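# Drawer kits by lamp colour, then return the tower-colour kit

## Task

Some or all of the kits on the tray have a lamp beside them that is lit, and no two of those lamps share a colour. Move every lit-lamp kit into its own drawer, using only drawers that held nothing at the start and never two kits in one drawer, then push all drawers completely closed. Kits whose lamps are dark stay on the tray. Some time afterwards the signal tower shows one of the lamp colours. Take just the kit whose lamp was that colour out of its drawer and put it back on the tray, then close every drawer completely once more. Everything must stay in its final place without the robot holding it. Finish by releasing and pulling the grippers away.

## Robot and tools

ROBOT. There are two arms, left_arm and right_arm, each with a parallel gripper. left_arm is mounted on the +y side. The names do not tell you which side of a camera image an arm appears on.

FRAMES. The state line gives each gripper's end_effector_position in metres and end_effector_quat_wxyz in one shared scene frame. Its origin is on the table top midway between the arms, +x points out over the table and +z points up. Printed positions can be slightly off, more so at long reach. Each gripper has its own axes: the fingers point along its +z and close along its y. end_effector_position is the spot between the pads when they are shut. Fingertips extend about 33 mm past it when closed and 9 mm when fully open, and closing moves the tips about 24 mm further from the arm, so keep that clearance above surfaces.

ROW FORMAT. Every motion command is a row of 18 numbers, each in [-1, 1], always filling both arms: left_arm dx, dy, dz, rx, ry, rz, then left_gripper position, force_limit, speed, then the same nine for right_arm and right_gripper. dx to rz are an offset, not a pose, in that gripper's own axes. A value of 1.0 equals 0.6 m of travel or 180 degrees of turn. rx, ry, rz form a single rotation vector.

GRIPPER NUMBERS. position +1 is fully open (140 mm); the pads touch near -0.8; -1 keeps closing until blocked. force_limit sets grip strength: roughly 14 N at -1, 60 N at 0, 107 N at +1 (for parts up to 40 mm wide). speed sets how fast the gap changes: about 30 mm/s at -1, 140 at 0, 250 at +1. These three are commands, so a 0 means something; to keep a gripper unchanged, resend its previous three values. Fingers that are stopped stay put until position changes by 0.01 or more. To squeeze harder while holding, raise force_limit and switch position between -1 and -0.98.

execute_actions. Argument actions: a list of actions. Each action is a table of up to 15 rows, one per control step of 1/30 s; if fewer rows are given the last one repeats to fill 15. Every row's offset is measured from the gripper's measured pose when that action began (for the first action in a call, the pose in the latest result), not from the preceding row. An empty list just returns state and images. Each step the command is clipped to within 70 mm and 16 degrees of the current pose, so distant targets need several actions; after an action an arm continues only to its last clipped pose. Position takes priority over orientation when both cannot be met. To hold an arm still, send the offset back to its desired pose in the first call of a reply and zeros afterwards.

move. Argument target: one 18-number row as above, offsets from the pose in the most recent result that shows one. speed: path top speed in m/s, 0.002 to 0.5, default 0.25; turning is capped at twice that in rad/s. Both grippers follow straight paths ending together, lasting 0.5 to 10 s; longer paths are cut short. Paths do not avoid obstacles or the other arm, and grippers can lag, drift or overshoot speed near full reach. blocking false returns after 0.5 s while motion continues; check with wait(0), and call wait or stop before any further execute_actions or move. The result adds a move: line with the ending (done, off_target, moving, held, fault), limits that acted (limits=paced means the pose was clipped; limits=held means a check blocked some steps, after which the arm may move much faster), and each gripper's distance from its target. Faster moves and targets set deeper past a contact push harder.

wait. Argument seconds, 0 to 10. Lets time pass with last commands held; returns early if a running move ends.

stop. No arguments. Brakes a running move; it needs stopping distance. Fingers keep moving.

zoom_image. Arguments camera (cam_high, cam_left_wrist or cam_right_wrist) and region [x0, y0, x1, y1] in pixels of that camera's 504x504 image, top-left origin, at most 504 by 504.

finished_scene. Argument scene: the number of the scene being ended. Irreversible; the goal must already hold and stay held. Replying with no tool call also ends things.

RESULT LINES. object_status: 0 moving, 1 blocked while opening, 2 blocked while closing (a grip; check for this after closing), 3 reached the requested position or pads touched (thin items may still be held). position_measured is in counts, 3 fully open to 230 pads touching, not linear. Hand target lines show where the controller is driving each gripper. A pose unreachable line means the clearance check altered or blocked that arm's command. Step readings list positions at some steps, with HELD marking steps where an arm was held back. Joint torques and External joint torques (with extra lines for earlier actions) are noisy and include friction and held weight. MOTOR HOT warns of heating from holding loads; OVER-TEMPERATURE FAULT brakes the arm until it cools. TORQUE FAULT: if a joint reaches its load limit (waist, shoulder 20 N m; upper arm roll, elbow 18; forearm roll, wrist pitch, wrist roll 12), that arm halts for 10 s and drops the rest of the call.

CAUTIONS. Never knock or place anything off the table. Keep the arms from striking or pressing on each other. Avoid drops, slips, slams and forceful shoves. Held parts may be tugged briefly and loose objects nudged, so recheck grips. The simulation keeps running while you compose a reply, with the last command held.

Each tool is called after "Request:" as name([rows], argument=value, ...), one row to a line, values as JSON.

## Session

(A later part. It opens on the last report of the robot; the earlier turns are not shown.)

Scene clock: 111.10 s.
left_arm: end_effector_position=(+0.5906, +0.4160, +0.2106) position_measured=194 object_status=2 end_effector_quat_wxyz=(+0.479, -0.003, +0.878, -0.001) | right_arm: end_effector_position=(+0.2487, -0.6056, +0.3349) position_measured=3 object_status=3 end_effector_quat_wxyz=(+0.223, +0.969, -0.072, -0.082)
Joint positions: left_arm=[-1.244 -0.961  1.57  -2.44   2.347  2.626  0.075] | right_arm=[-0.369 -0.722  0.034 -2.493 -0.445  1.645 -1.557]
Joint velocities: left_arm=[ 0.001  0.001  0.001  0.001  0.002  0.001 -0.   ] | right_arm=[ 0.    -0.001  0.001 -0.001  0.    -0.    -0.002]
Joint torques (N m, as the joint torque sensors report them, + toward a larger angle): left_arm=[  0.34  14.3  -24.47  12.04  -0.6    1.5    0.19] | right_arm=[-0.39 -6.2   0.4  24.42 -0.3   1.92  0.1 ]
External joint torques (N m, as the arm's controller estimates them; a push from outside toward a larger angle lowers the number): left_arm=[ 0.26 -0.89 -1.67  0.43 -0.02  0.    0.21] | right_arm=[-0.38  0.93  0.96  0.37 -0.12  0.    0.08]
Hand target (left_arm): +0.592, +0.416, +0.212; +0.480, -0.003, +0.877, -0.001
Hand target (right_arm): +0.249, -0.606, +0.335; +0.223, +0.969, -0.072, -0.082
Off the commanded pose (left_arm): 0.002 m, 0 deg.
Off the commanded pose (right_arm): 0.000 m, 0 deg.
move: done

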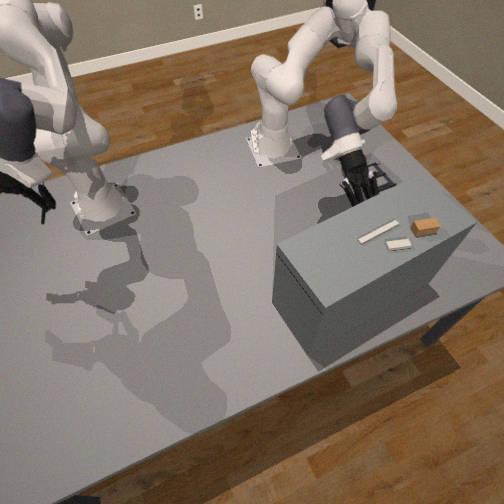

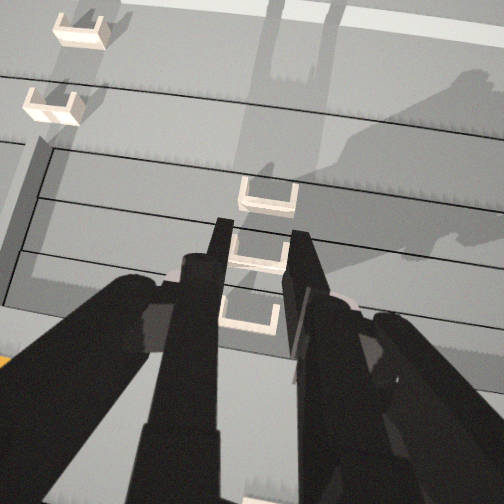

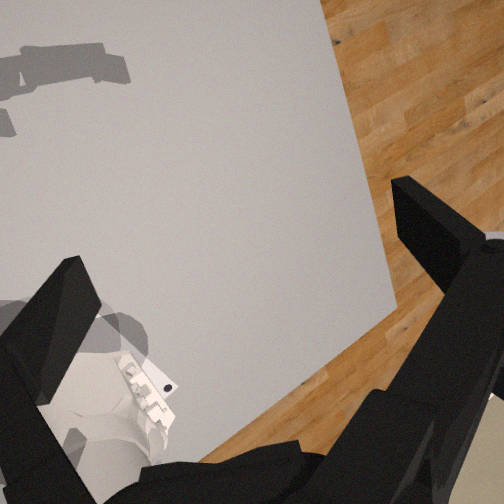

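Request:
move(target=[0.101,-0.02,-0.157,0,0.05,0,-1,0,0,0,0,0,0,0,0,1,0,0], speed=0.05)

Request:
move(target=[0,0,0,0,0,0,0.25,-0.5,0,0,0,0,0,0,0,1,0,0])

Request:
move(target=[0,0,-0.1,0,0.13,0,0.25,-0.5,0,0,0,0,0,0,0,1,0,0], speed=0.1)

Scene clock: 116.13 s.
left_arm: end_effector_position=(+0.4783, +0.4020, +0.2098) position_measured=194 object_status=2 end_effector_quat_wxyz=(+0.407, -0.002, +0.913, -0.004) | right_arm: end_effector_position=(+0.2487, -0.6056, +0.3349) position_measured=3 object_status=3 end_effector_quat_wxyz=(+0.223, +0.969, -0.072, -0.082)
Joint positions: left_arm=[-0.783 -0.77   1.232 -2.717  1.965  2.782  0.244] | right_arm=[-0.369 -0.722  0.034 -2.493 -0.445  1.645 -1.557]
Joint velocities: left_arm=[ 0.023  0.027 -0.016 -0.    -0.035  0.032  0.04 ] | right_arm=[ 0.    -0.001  0.001  0.001  0.001  0.001 -0.   ]
Joint torques (N m, as the joint torque sensors report them, + toward a larger angle): left_arm=[  3.37   4.17 -16.19  14.66  -2.03   1.93   0.31] | right_arm=[-0.49 -6.5   0.24 24.42 -0.28  1.92  0.1 ]
External joint torques (N m, as the arm's controller estimates them; a push from outside toward a larger angle lowers the number): left_arm=[ 3.4   0.71 -1.5  -1.02 -1.28 -0.19  0.33] | right_arm=[-0.54  0.64  0.73  0.33 -0.09 -0.01  0.08]
Hand target (left_arm): +0.477, +0.404, +0.208; +0.405, +0.001, +0.914, -0.001
Hand target (right_arm): +0.249, -0.606, +0.335; +0.223, +0.969, -0.072, -0.082
Off the commanded pose (left_arm): 0.002 m, 0 deg.
Off the commanded pose (right_arm): 0.000 m, 0 deg.
move: done

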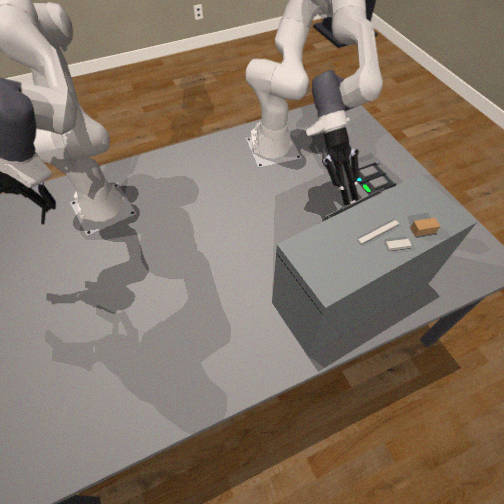

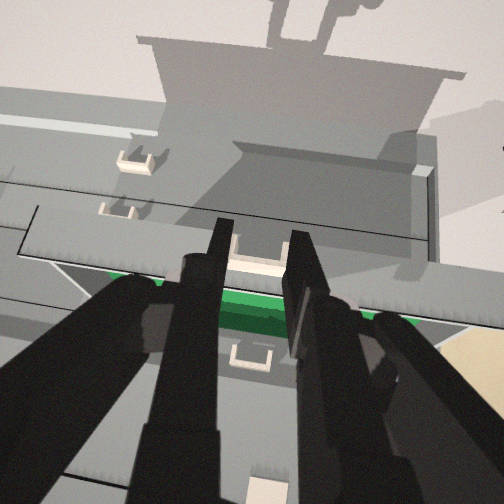

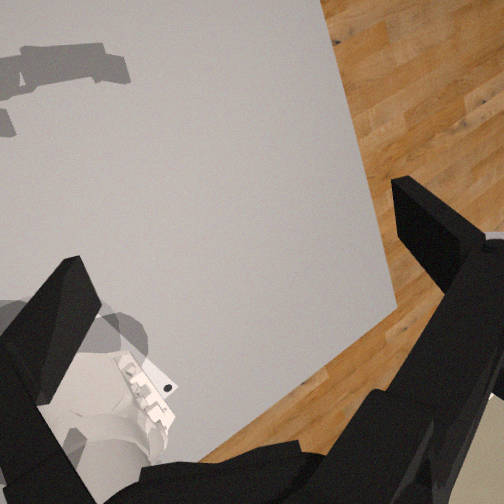

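Scene clock: 116.80 s.
left_arm: end_effector_position=(+0.4782, +0.4019, +0.2098) position_measured=98 object_status=3 end_effector_quat_wxyz=(+0.407, -0.002, +0.913, -0.004) | right_arm: end_effector_position=(+0.2487, -0.6056, +0.3349) position_measured=3 object_status=3 end_effector_quat_wxyz=(+0.223, +0.969, -0.072, -0.082)
Joint positions: left_arm=[-0.783 -0.77   1.231 -2.718  1.965  2.782  0.244] | right_arm=[-0.369 -0.722  0.034 -2.493 -0.445  1.645 -1.557]
Joint velocities: left_arm=[ 0.001 -0.001 -0.     0.    -0.001 -0.    -0.   ] | right_arm=[-0.001  0.     0.001 -0.    -0.     0.001 -0.002]
Joint torques (N m, as the joint torque sensors report them, + toward a larger angle): left_arm=[  0.29   2.71 -16.37  15.34  -0.78   2.07   0.07] | right_arm=[-0.31 -6.58  0.36 24.26 -0.3   1.94  0.12]
External joint torques (N m, as the arm's controller estimates them; a push from outside toward a larger angle lowers the number): left_arm=[ 0.3  -0.88 -1.52 -0.36 -0.02 -0.05  0.09] | right_arm=[-0.3   0.44  0.9   0.28 -0.12  0.02  0.1 ]
Hand target (left_arm): +0.478, +0.402, +0.210; +0.407, -0.002, +0.913, -0.004
Hand target (right_arm): +0.249, -0.606, +0.335; +0.223, +0.969, -0.072, -0.082
Off the commanded pose (left_arm): 0.000 m, 0 deg.
Off the commanded pose (right_arm): 0.000 m, 0 deg.
move: done

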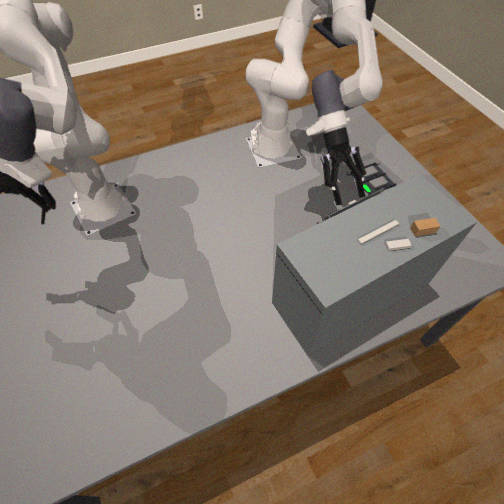

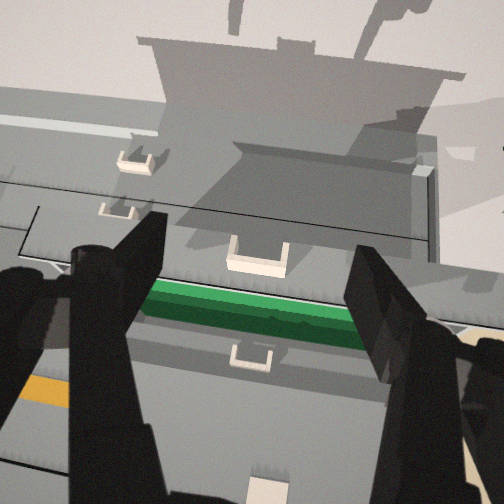

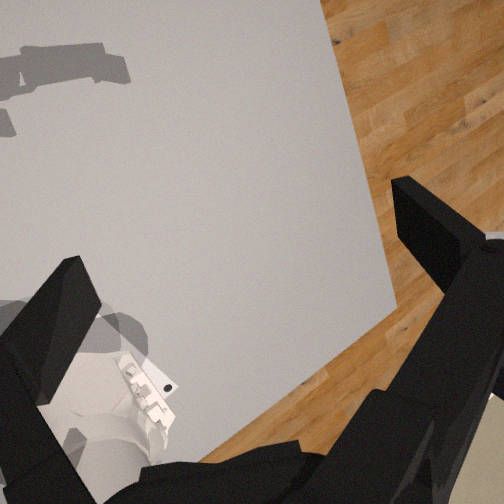

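Scene clock: 119.47 s.
left_arm: end_effector_position=(+0.4330, +0.4034, +0.2509) position_measured=98 object_status=3 end_effector_quat_wxyz=(+0.214, -0.007, +0.977, -0.004) | right_arm: end_effector_position=(+0.2487, -0.6056, +0.3349) position_measured=3 object_status=3 end_effector_quat_wxyz=(+0.223, +0.969, -0.072, -0.082)
Joint positions: left_arm=[-0.796 -0.908  0.95  -2.608  0.981  2.246  0.958] | right_arm=[-0.369 -0.722  0.034 -2.493 -0.445  1.645 -1.557]
Joint velocities: left_arm=[-0.004 -0.004 -0.     0.003 -0.    -0.016  0.022] | right_arm=[-0.001  0.001  0.002  0.002 -0.001  0.001  0.001]
Joint torques (N m, as the joint torque sensors report them, + toward a larger angle): left_arm=[ -1.26   2.88 -17.2   19.45  -0.32   2.61   0.34] | right_arm=[-0.48 -6.39  0.66 24.54 -0.27  1.92  0.11]
External joint torques (N m, as the arm's controller estimates them; a push from outside toward a larger angle lowers the number): left_arm=[-1.35 -1.36 -0.43  0.14 -1.14 -0.45  0.35] | right_arm=[-0.48  0.66  1.19  0.48 -0.09 -0.01  0.09]
Hand target (left_arm): +0.433, +0.403, +0.251; +0.212, -0.003, +0.977, -0.004
Hand target (right_arm): +0.249, -0.606, +0.335; +0.223, +0.969, -0.072, -0.082
Off the commanded pose (left_arm): 0.002 m, 1 deg.
Off the commanded pose (right_arm): 0.000 m, 0 deg.
move: done

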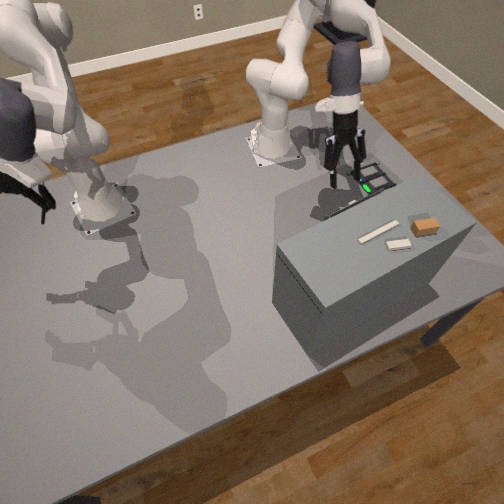

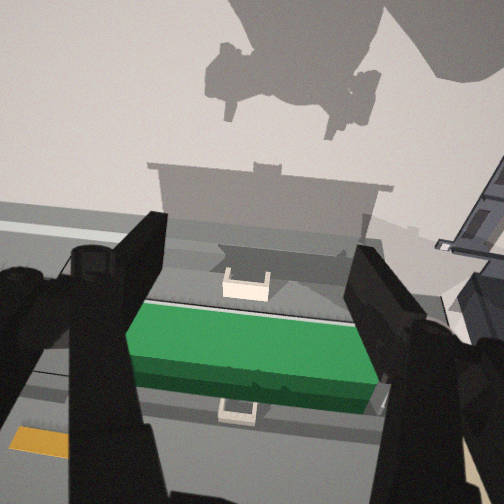

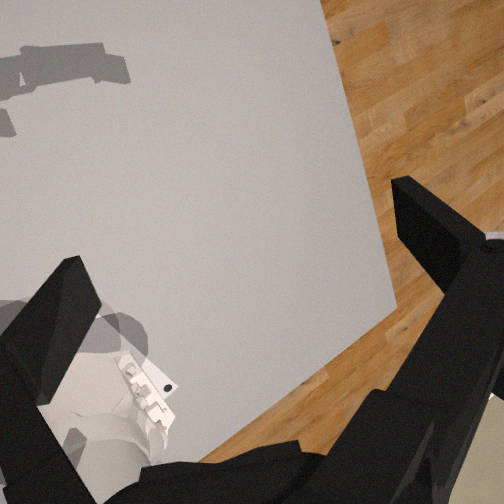

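Request:
move(target=[0,0.35,0,-0.003,0,0.003,0.25,-0.5,0,0,0,0,0,0,0,1,0,0], speed=0.13)

Request:
move(target=[0.19,0.12,0.233,0,0,0.004,0.25,-0.5,0,0,0,0,0,0,0,1,0,0], speed=0.1)

Scene clock: 123.60 s.
left_arm: end_effector_position=(+0.4291, +0.6153, +0.2443) position_measured=98 object_status=3 end_effector_quat_wxyz=(+0.210, -0.012, +0.978, +0.001) | right_arm: end_effector_position=(+0.2487, -0.6056, +0.3349) position_measured=3 object_status=3 end_effector_quat_wxyz=(+0.223, +0.969, -0.072, -0.082)
Joint positions: left_arm=[-0.714 -1.086  1.216 -2.394  1.072  2.121  1.369] | right_arm=[-0.369 -0.722  0.034 -2.493 -0.445  1.645 -1.557]
Joint velocities: left_arm=[ 0.    -0.     0.001  0.     0.    -0.     0.032] | right_arm=[ 0.001  0.     0.    -0.     0.    -0.001 -0.   ]
Joint torques (N m, as the joint torque sensors report them, + toward a larger angle): left_arm=[ -0.32  12.71 -24.51  14.92   1.46   2.71   0.22] | right_arm=[-0.37 -6.33  0.53 24.47 -0.29  1.89  0.16]
External joint torques (N m, as the arm's controller estimates them; a push from outside toward a larger angle lowers the number): left_arm=[-0.36 -1.42 -0.27  0.85  0.6  -0.46  0.24] | right_arm=[-0.38  0.74  1.09  0.41 -0.11 -0.04  0.14]
Hand target (left_arm): +0.429, +0.617, +0.244; +0.209, -0.006, +0.978, +0.003
Hand target (right_arm): +0.249, -0.606, +0.335; +0.223, +0.969, -0.072, -0.082
Off the commanded pose (left_arm): 0.005 m, 1 deg.
Off the commanded pose (right_arm): 0.000 m, 0 deg.
move: off_target (left_arm)

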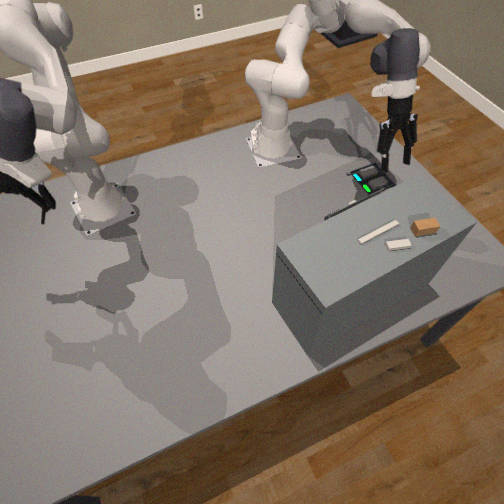

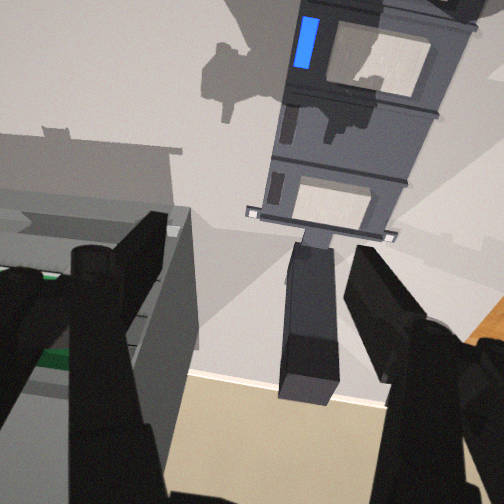

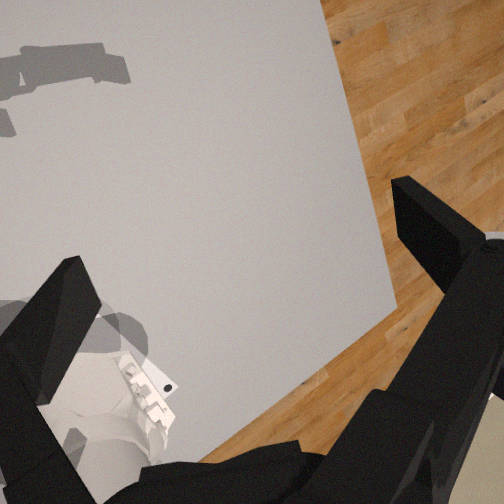

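Scene clock: 126.00 s.
left_arm: end_effector_position=(+0.3781, +0.6847, +0.0653) position_measured=98 object_status=3 end_effector_quat_wxyz=(+0.204, -0.009, +0.979, +0.002) | right_arm: end_effector_position=(+0.2487, -0.6056, +0.3349) position_measured=3 object_status=3 end_effector_quat_wxyz=(+0.223, +0.969, -0.072, -0.082)
Joint positions: left_arm=[-0.678 -1.19   1.673 -2.458  1.451  2.335  1.445] | right_arm=[-0.369 -0.722  0.034 -2.493 -0.445  1.645 -1.557]
Joint velocities: left_arm=[ 0.    -0.     0.002  0.002  0.01   0.007  0.011] | right_arm=[-0.     0.     0.     0.002  0.     0.    -0.001]
Joint torques (N m, as the joint torque sensors report them, + toward a larger angle): left_arm=[ -1.24  16.56 -26.77   7.64   1.73   3.58   0.25] | right_arm=[-0.69 -6.37  0.39 24.28 -0.3   1.9   0.11]
External joint torques (N m, as the arm's controller estimates them; a push from outside toward a larger angle lowers the number): left_arm=[-1.34 -2.83 -0.67  1.31  0.96  0.42  0.27] | right_arm=[-0.72  0.85  0.89  0.11 -0.12 -0.04  0.09]
Hand target (left_arm): +0.380, +0.686, +0.066; +0.207, -0.005, +0.978, +0.004
Hand target (right_arm): +0.249, -0.606, +0.335; +0.223, +0.969, -0.072, -0.082
Off the commanded pose (left_arm): 0.005 m, 1 deg.
Off the commanded pose (right_arm): 0.000 m, 0 deg.
move: off_target (left_arm)

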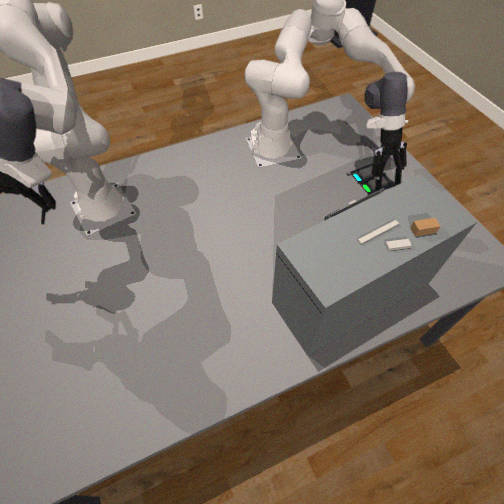

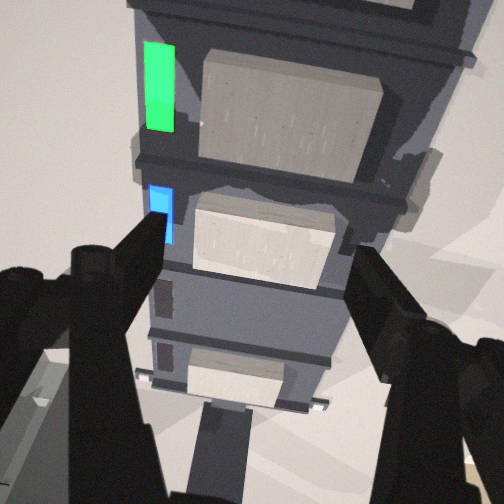

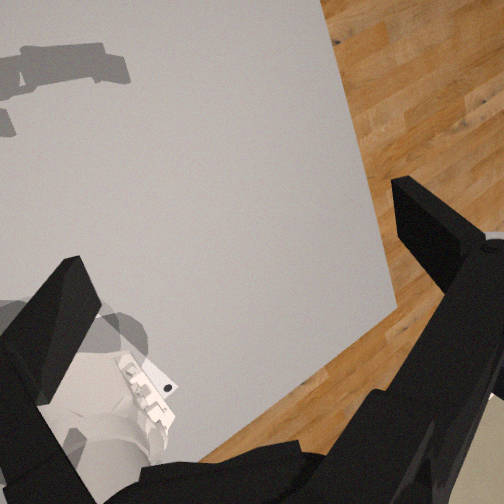

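Request:
move(target=[-0.008,0.002,0.043,0,0,0,0.25,-0.5,0,0,0,0,0,0,0,1,0,0], speed=0.03)

Request:
move(target=[0,0,0,0,0,0,-1,0,-0.5,0,0,0,0,0,0,1,0,0])

Request:
move(target=[-0.24,-0.05,-0.33,0,0,0,-1,0,-0.5,0,0,0,0,0,0,1,0,0], speed=0.1)

Scene clock: 129.83 s.
left_arm: end_effector_position=(+0.3916, +0.6847, +0.0437) position_measured=98 object_status=3 end_effector_quat_wxyz=(+0.202, -0.006, +0.979, +0.001) | right_arm: end_effector_position=(+0.2487, -0.6056, +0.3349) position_measured=3 object_status=3 end_effector_quat_wxyz=(+0.223, +0.969, -0.072, -0.082)
Joint positions: left_arm=[-0.753 -1.197  1.738 -2.415  1.499  2.361  1.42 ] | right_arm=[-0.369 -0.722  0.034 -2.493 -0.445  1.645 -1.557]
Joint velocities: left_arm=[-0.004  0.     0.004  0.004  0.007  0.009 -0.016] | right_arm=[-0.002  0.002 -0.001 -0.     0.    -0.001  0.   ]
Joint torques (N m, as the joint torque sensors report them, + toward a larger angle): left_arm=[ -1.08  18.04 -27.15   6.62   1.75   3.66  -0.11] | right_arm=[-0.35 -6.36  0.53 24.41 -0.29  1.91  0.1 ]
External joint torques (N m, as the arm's controller estimates them; a push from outside toward a larger angle lowers the number): left_arm=[-1.19 -2.85 -0.65  0.97  1.    0.5  -0.1 ] | right_arm=[-0.32  0.65  1.1   0.42 -0.11  0.    0.08]
Hand target (left_arm): +0.393, +0.686, +0.044; +0.205, -0.009, +0.979, +0.002
Hand target (right_arm): +0.249, -0.606, +0.335; +0.223, +0.969, -0.072, -0.082
Off the commanded pose (left_arm): 0.002 m, 0 deg.
Off the commanded pose (right_arm): 0.000 m, 0 deg.
move: done

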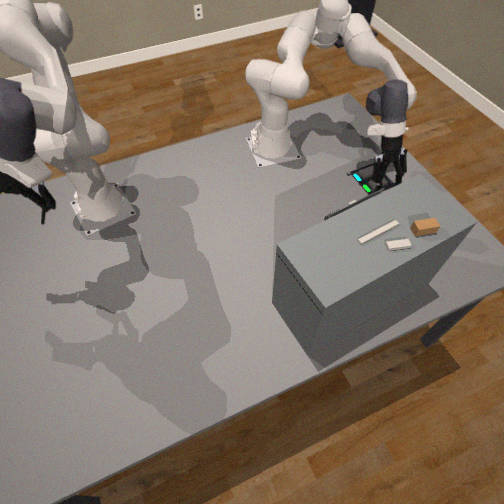

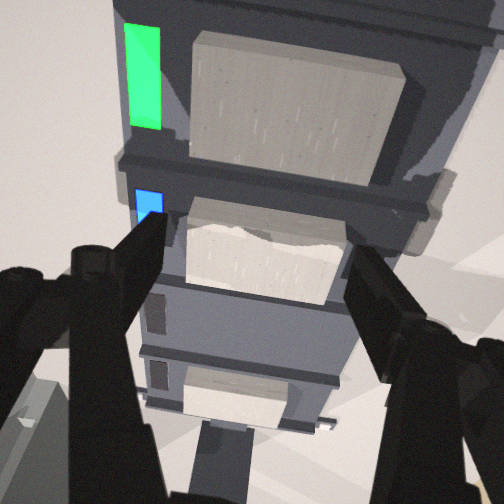

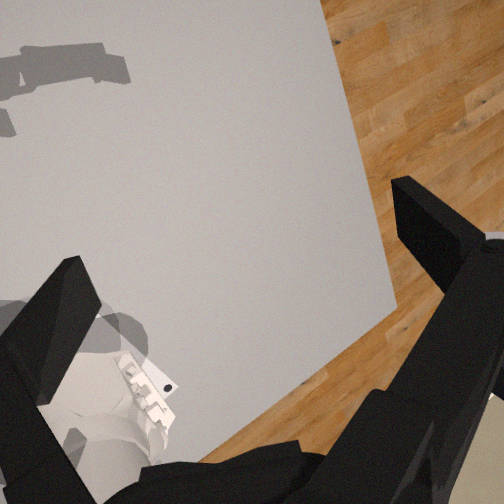

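Scene clock: 130.37 s.
left_arm: end_effector_position=(+0.3920, +0.6847, +0.0442) position_measured=133 object_status=2 end_effector_quat_wxyz=(+0.203, -0.006, +0.979, +0.002) | right_arm: end_effector_position=(+0.2487, -0.6056, +0.3349) position_measured=3 object_status=3 end_effector_quat_wxyz=(+0.223, +0.969, -0.072, -0.082)
Joint positions: left_arm=[-0.753 -1.197  1.737 -2.415  1.499  2.361  1.42 ] | right_arm=[-0.369 -0.722  0.034 -2.493 -0.445  1.645 -1.557]
Joint velocities: left_arm=[-0.001  0.    -0.     0.001  0.    -0.     0.001] | right_arm=[-0.     0.    -0.001 -0.001  0.001  0.    -0.   ]
Joint torques (N m, as the joint torque sensors report them, + toward a larger angle): left_arm=[ -0.02  18.67 -27.79   5.64   0.7    3.04   0.  ] | right_arm=[-0.41 -6.49  0.4  24.6  -0.29  1.95  0.12]
External joint torques (N m, as the arm's controller estimates them; a push from outside toward a larger angle lowers the number): left_arm=[-0.02 -2.17 -1.24  0.   -0.05 -0.14  0.01] | right_arm=[-0.41  0.47  0.95  0.65 -0.11  0.03  0.1 ]
Hand target (left_arm): +0.392, +0.685, +0.044; +0.202, -0.006, +0.979, +0.001
Hand target (right_arm): +0.249, -0.606, +0.335; +0.223, +0.969, -0.072, -0.082
Off the commanded pose (left_arm): 0.001 m, 0 deg.
Off the commanded pose (right_arm): 0.000 m, 0 deg.
move: done

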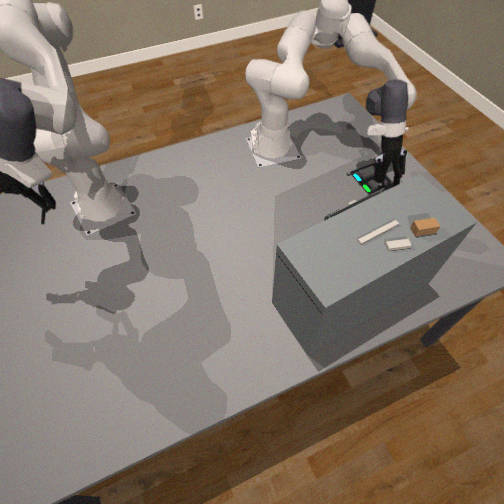

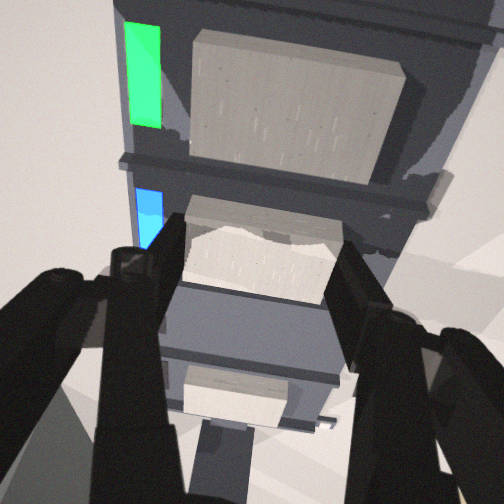

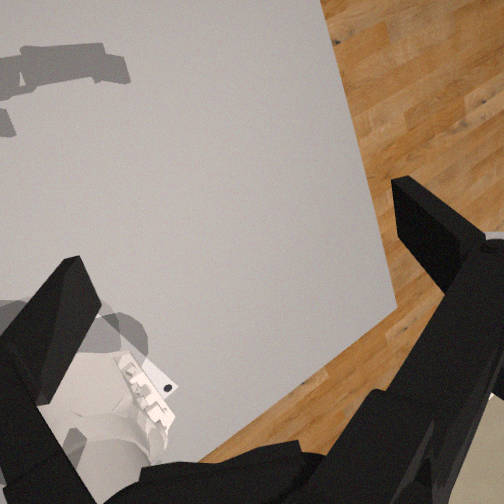

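Scene clock: 133.33 s.
left_arm: end_effector_position=(+0.4445, +0.6580, +0.2860) position_measured=133 object_status=2 end_effector_quat_wxyz=(+0.206, -0.010, +0.978, +0.001) | right_arm: end_effector_position=(+0.2487, -0.6056, +0.3349) position_measured=3 object_status=3 end_effector_quat_wxyz=(+0.223, +0.969, -0.072, -0.082)
Joint positions: left_arm=[-0.793 -1.089  1.207 -2.212  1.018  2.009  1.461] | right_arm=[-0.369 -0.722  0.034 -2.493 -0.445  1.645 -1.557]
Joint velocities: left_arm=[-0.004  0.     0.001  0.002  0.    -0.015  0.003] | right_arm=[ 0.    -0.002 -0.     0.     0.001 -0.    -0.   ]
Joint torques (N m, as the joint torque sensors report them, + toward a larger angle): left_arm=[ -1.59  16.28 -28.39  14.1   -0.39   2.82   0.19] | right_arm=[-0.36 -6.53  0.51 24.48 -0.31  1.92  0.12]
External joint torques (N m, as the arm's controller estimates them; a push from outside toward a larger angle lowers the number): left_arm=[-1.54 -1.09 -2.41  0.35 -1.25 -0.38  0.2 ] | right_arm=[-0.39  0.62  1.03  0.42 -0.13  0.    0.1 ]
Hand target (left_arm): +0.445, +0.657, +0.287; +0.206, -0.008, +0.979, -0.001
Hand target (right_arm): +0.249, -0.606, +0.335; +0.223, +0.969, -0.072, -0.082
Off the commanded pose (left_arm): 0.004 m, 1 deg.
Off the commanded pose (right_arm): 0.000 m, 0 deg.
move: off_target (left_arm)

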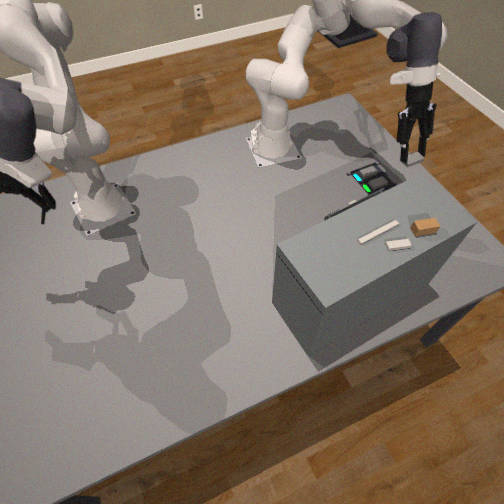

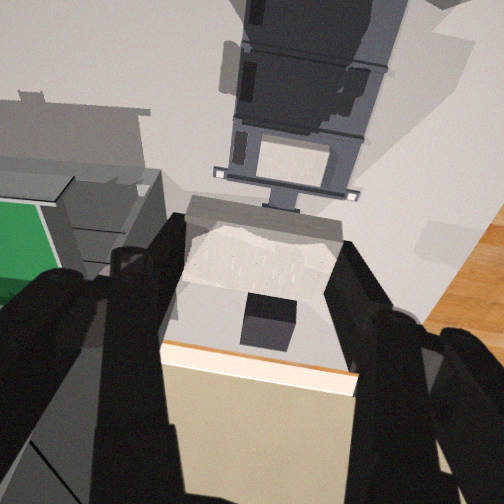

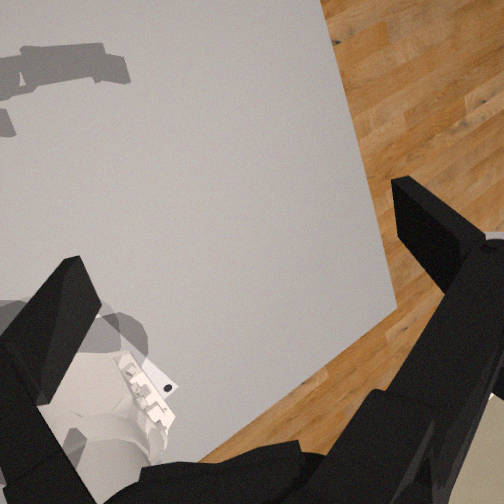

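Request:
move(target=[-0.096,-0.41,0.072,0,0,0,-1,0,-0.5,0,0,0,0,0,0,1,0,0], speed=0.12)

Request:
move(target=[-0.027,-0.004,0.075,0,0,0,-1,0,-0.5,0,0,0,0,0,0,1,0,0], speed=0.05)

Scene clock: 138.23 s.
left_arm: end_effector_position=(+0.5183, +0.4078, +0.2762) position_measured=133 object_status=2 end_effector_quat_wxyz=(+0.211, +0.002, +0.977, +0.002) | right_arm: end_effector_position=(+0.2487, -0.6056, +0.3349) position_measured=3 object_status=3 end_effector_quat_wxyz=(+0.223, +0.969, -0.072, -0.082)
Joint positions: left_arm=[-1.092 -0.77   1.144 -2.322  0.958  2.223  1.005] | right_arm=[-0.369 -0.722  0.034 -2.493 -0.445  1.645 -1.557]
Joint velocities: left_arm=[-0.001 -0.     0.    -0.     0.001  0.004 -0.03 ] | right_arm=[-0.001 -0.001  0.001 -0.002  0.     0.    -0.001]
Joint torques (N m, as the joint torque sensors report them, + toward a larger angle): left_arm=[  0.05   7.63 -20.33  20.69  -0.27   3.49  -0.02] | right_arm=[-0.52 -6.29  0.59 24.37 -0.28  1.95  0.14]
External joint torques (N m, as the arm's controller estimates them; a push from outside toward a larger angle lowers the number): left_arm=[ 0.1   0.44 -1.05  1.25 -1.11  0.43 -0.01] | right_arm=[-0.51  0.73  1.13  0.4  -0.09  0.03  0.12]
Hand target (left_arm): +0.520, +0.407, +0.277; +0.212, -0.006, +0.977, -0.001
Hand target (right_arm): +0.249, -0.606, +0.335; +0.223, +0.969, -0.072, -0.082
Off the commanded pose (left_arm): 0.008 m, 1 deg.
Off the commanded pose (right_arm): 0.000 m, 0 deg.
move: off_target (left_arm)

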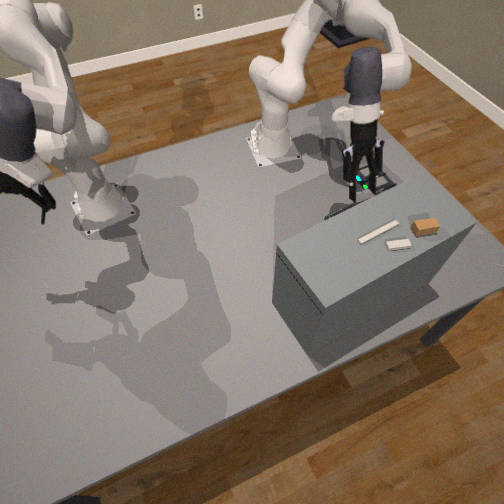

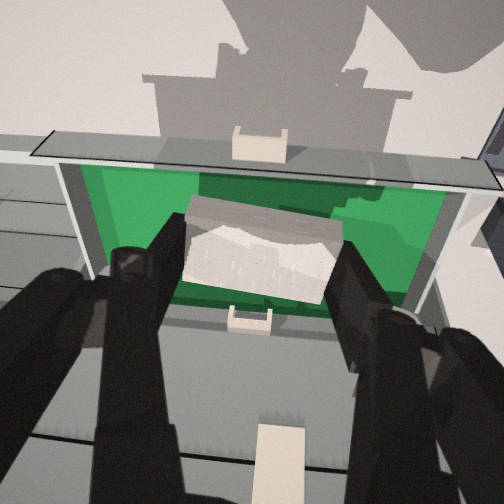

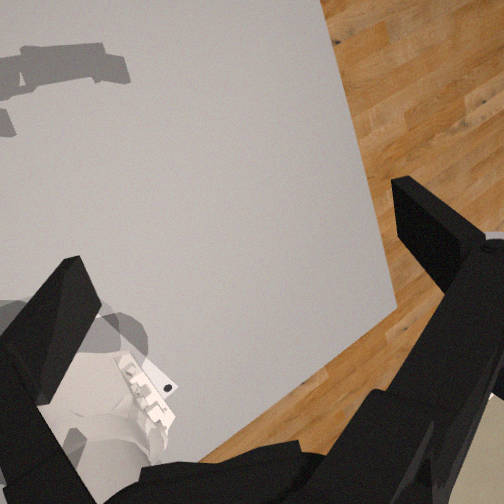

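Scene clock: 139.60 s.
left_arm: end_effector_position=(+0.5489, +0.4040, +0.2403) position_measured=133 object_status=2 end_effector_quat_wxyz=(+0.208, +0.004, +0.978, +0.002) | right_arm: end_effector_position=(+0.2487, -0.6056, +0.3349) position_measured=3 object_status=3 end_effector_quat_wxyz=(+0.223, +0.969, -0.072, -0.082)
Joint positions: left_arm=[-1.242 -0.697  1.323 -2.271  0.981  2.318  0.995] | right_arm=[-0.369 -0.722  0.034 -2.493 -0.445  1.645 -1.557]
Joint velocities: left_arm=[ 0.002  0.007  0.004  0.001  0.     0.015 -0.004] | right_arm=[ 0.001 -0.     0.    -0.001 -0.    -0.001 -0.001]
Joint torques (N m, as the joint torque sensors report them, + toward a larger angle): left_arm=[ -1.42   9.74 -19.37  20.02   1.63   3.67  -0.12] | right_arm=[-0.46 -6.19  0.6  24.34 -0.27  1.92  0.12]
External joint torques (N m, as the arm's controller estimates them; a push from outside toward a larger angle lowers the number): left_arm=[-1.57  0.09 -0.32  0.66  0.9   0.63 -0.11] | right_arm=[-0.51  0.89  1.09  0.3  -0.09  0.    0.1 ]
Hand target (left_arm): +0.552, +0.404, +0.242; +0.211, +0.003, +0.977, +0.002
Hand target (right_arm): +0.249, -0.606, +0.335; +0.223, +0.969, -0.072, -0.082
Off the commanded pose (left_arm): 0.003 m, 0 deg.
Off the commanded pose (right_arm): 0.000 m, 0 deg.
move: done

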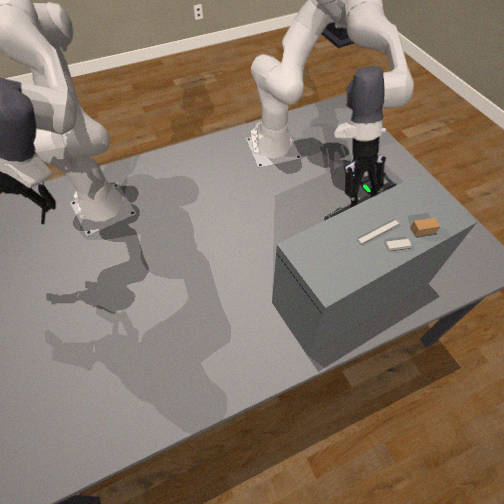

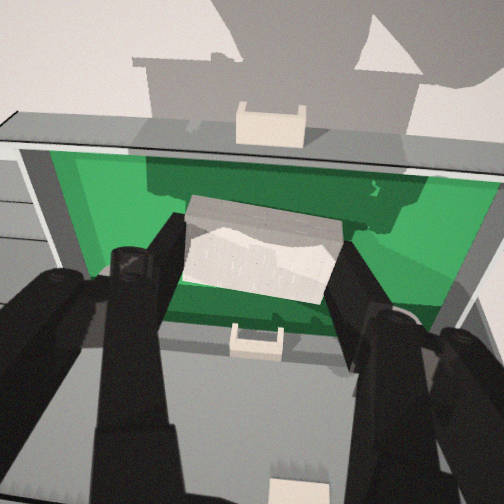

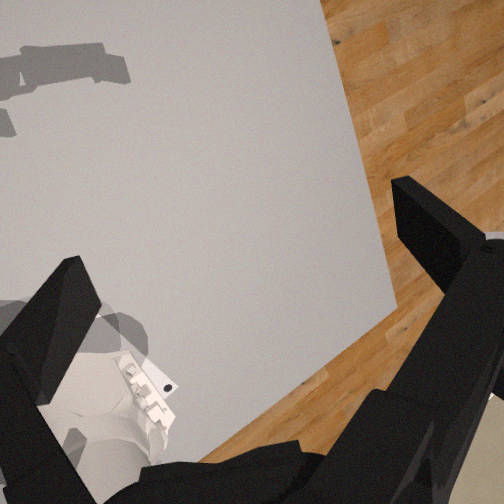

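Request:
execute_actions(actions=[])

Request:
move(target=[0.014,0,0.037,0,0,0,-1,0,-0.5,0,0,0,0,0,0,1,0,0], speed=0.02)

Scene clock: 147.07 s.
left_arm: end_effector_position=(+0.5495, +0.4038, +0.2408) position_measured=133 object_status=2 end_effector_quat_wxyz=(+0.209, +0.004, +0.978, +0.002) | right_arm: end_effector_position=(+0.2487, -0.6056, +0.3349) position_measured=3 object_status=3 end_effector_quat_wxyz=(+0.223, +0.969, -0.072, -0.082)
Joint positions: left_arm=[-1.242 -0.696  1.323 -2.27   0.981  2.321  0.994] | right_arm=[-0.369 -0.722  0.034 -2.493 -0.445  1.645 -1.557]
Joint velocities: left_arm=[ 0.002  0.001 -0.002  0.001  0.001 -0.     0.002] | right_arm=[ 0.003  0.    -0.001 -0.001 -0.     0.     0.   ]
Joint torques (N m, as the joint torque sensors report them, + toward a larger angle): left_arm=[ -1.95   9.53 -20.2   20.46   1.6    3.57  -0.12] | right_arm=[-0.39 -6.25  0.59 24.53 -0.28  1.9   0.11]
External joint torques (N m, as the arm's controller estimates them; a push from outside toward a larger angle lowers the number): left_arm=[-1.94 -0.26 -1.01  1.12  0.86  0.51 -0.11] | right_arm=[-0.43  0.82  1.1   0.51 -0.11 -0.02  0.09]
Hand target (left_arm): +0.552, +0.404, +0.242; +0.211, +0.003, +0.977, +0.002
Hand target (right_arm): +0.249, -0.606, +0.335; +0.223, +0.969, -0.072, -0.082
Off the commanded pose (left_arm): 0.003 m, 0 deg.
Off the commanded pose (right_arm): 0.000 m, 0 deg.

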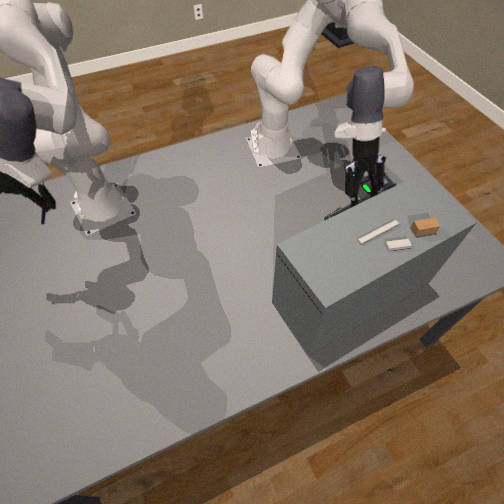

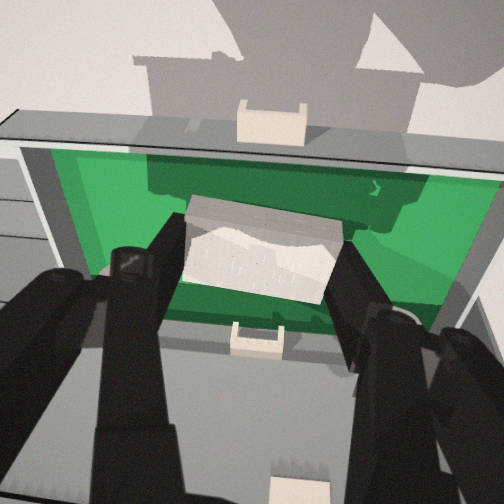

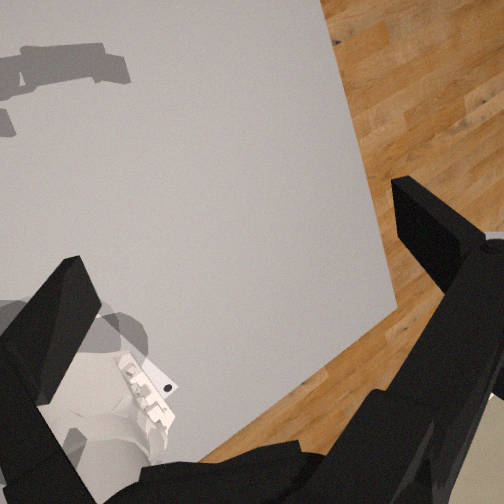

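Scene clock: 148.47 s.
left_arm: end_effector_position=(+0.5507, +0.4049, +0.2182) position_measured=133 object_status=2 end_effector_quat_wxyz=(+0.208, +0.004, +0.978, +0.001) | right_arm: end_effector_position=(+0.2487, -0.6056, +0.3349) position_measured=3 object_status=3 end_effector_quat_wxyz=(+0.223, +0.969, -0.072, -0.082)
Joint positions: left_arm=[-1.271 -0.676  1.387 -2.289  1.005  2.376  0.98 ] | right_arm=[-0.369 -0.722  0.034 -2.493 -0.445  1.645 -1.557]
Joint velocities: left_arm=[-0.001  0.009  0.005 -0.002  0.001  0.019 -0.006] | right_arm=[ 0.     0.001 -0.001  0.    -0.     0.     0.001]
Joint torques (N m, as the joint torque sensors report them, + toward a larger angle): left_arm=[ -1.03  10.14 -19.35  16.39   1.63   3.4   -0.09] | right_arm=[-0.44 -6.53  0.38 24.56 -0.29  1.93  0.13]
External joint torques (N m, as the arm's controller estimates them; a push from outside toward a larger angle lowers the number): left_arm=[-1.05 -0.3  -0.51 -2.66  0.96  0.36 -0.08] | right_arm=[-0.46  0.6   0.9   0.51 -0.11  0.01  0.11]
Hand target (left_arm): +0.551, +0.403, +0.217; +0.209, +0.004, +0.978, +0.001
Hand target (right_arm): +0.249, -0.606, +0.335; +0.223, +0.969, -0.072, -0.082
Off the commanded pose (left_arm): 0.002 m, 0 deg.
Off the commanded pose (right_arm): 0.000 m, 0 deg.
move: done

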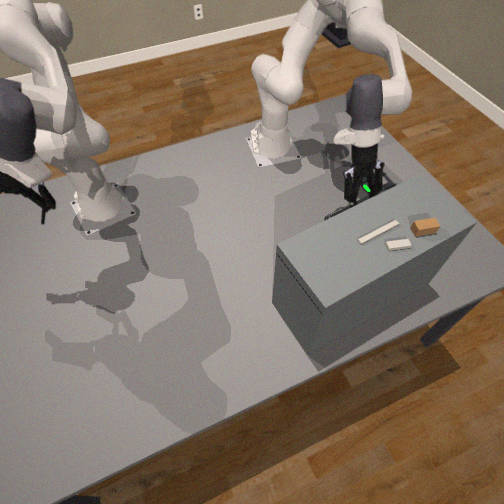

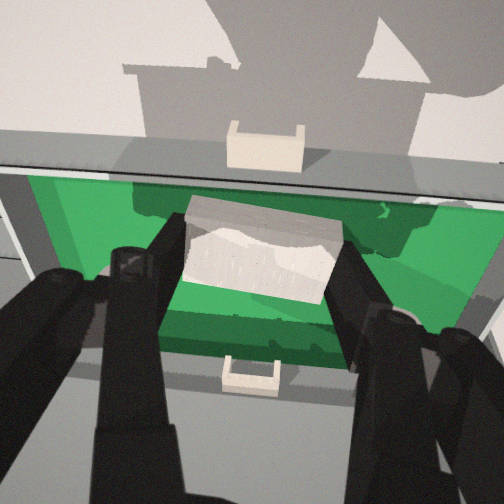

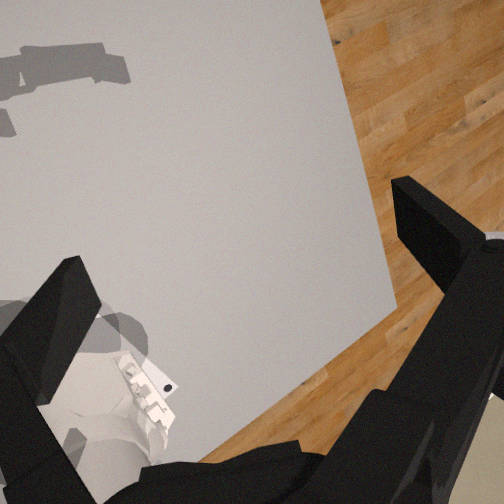

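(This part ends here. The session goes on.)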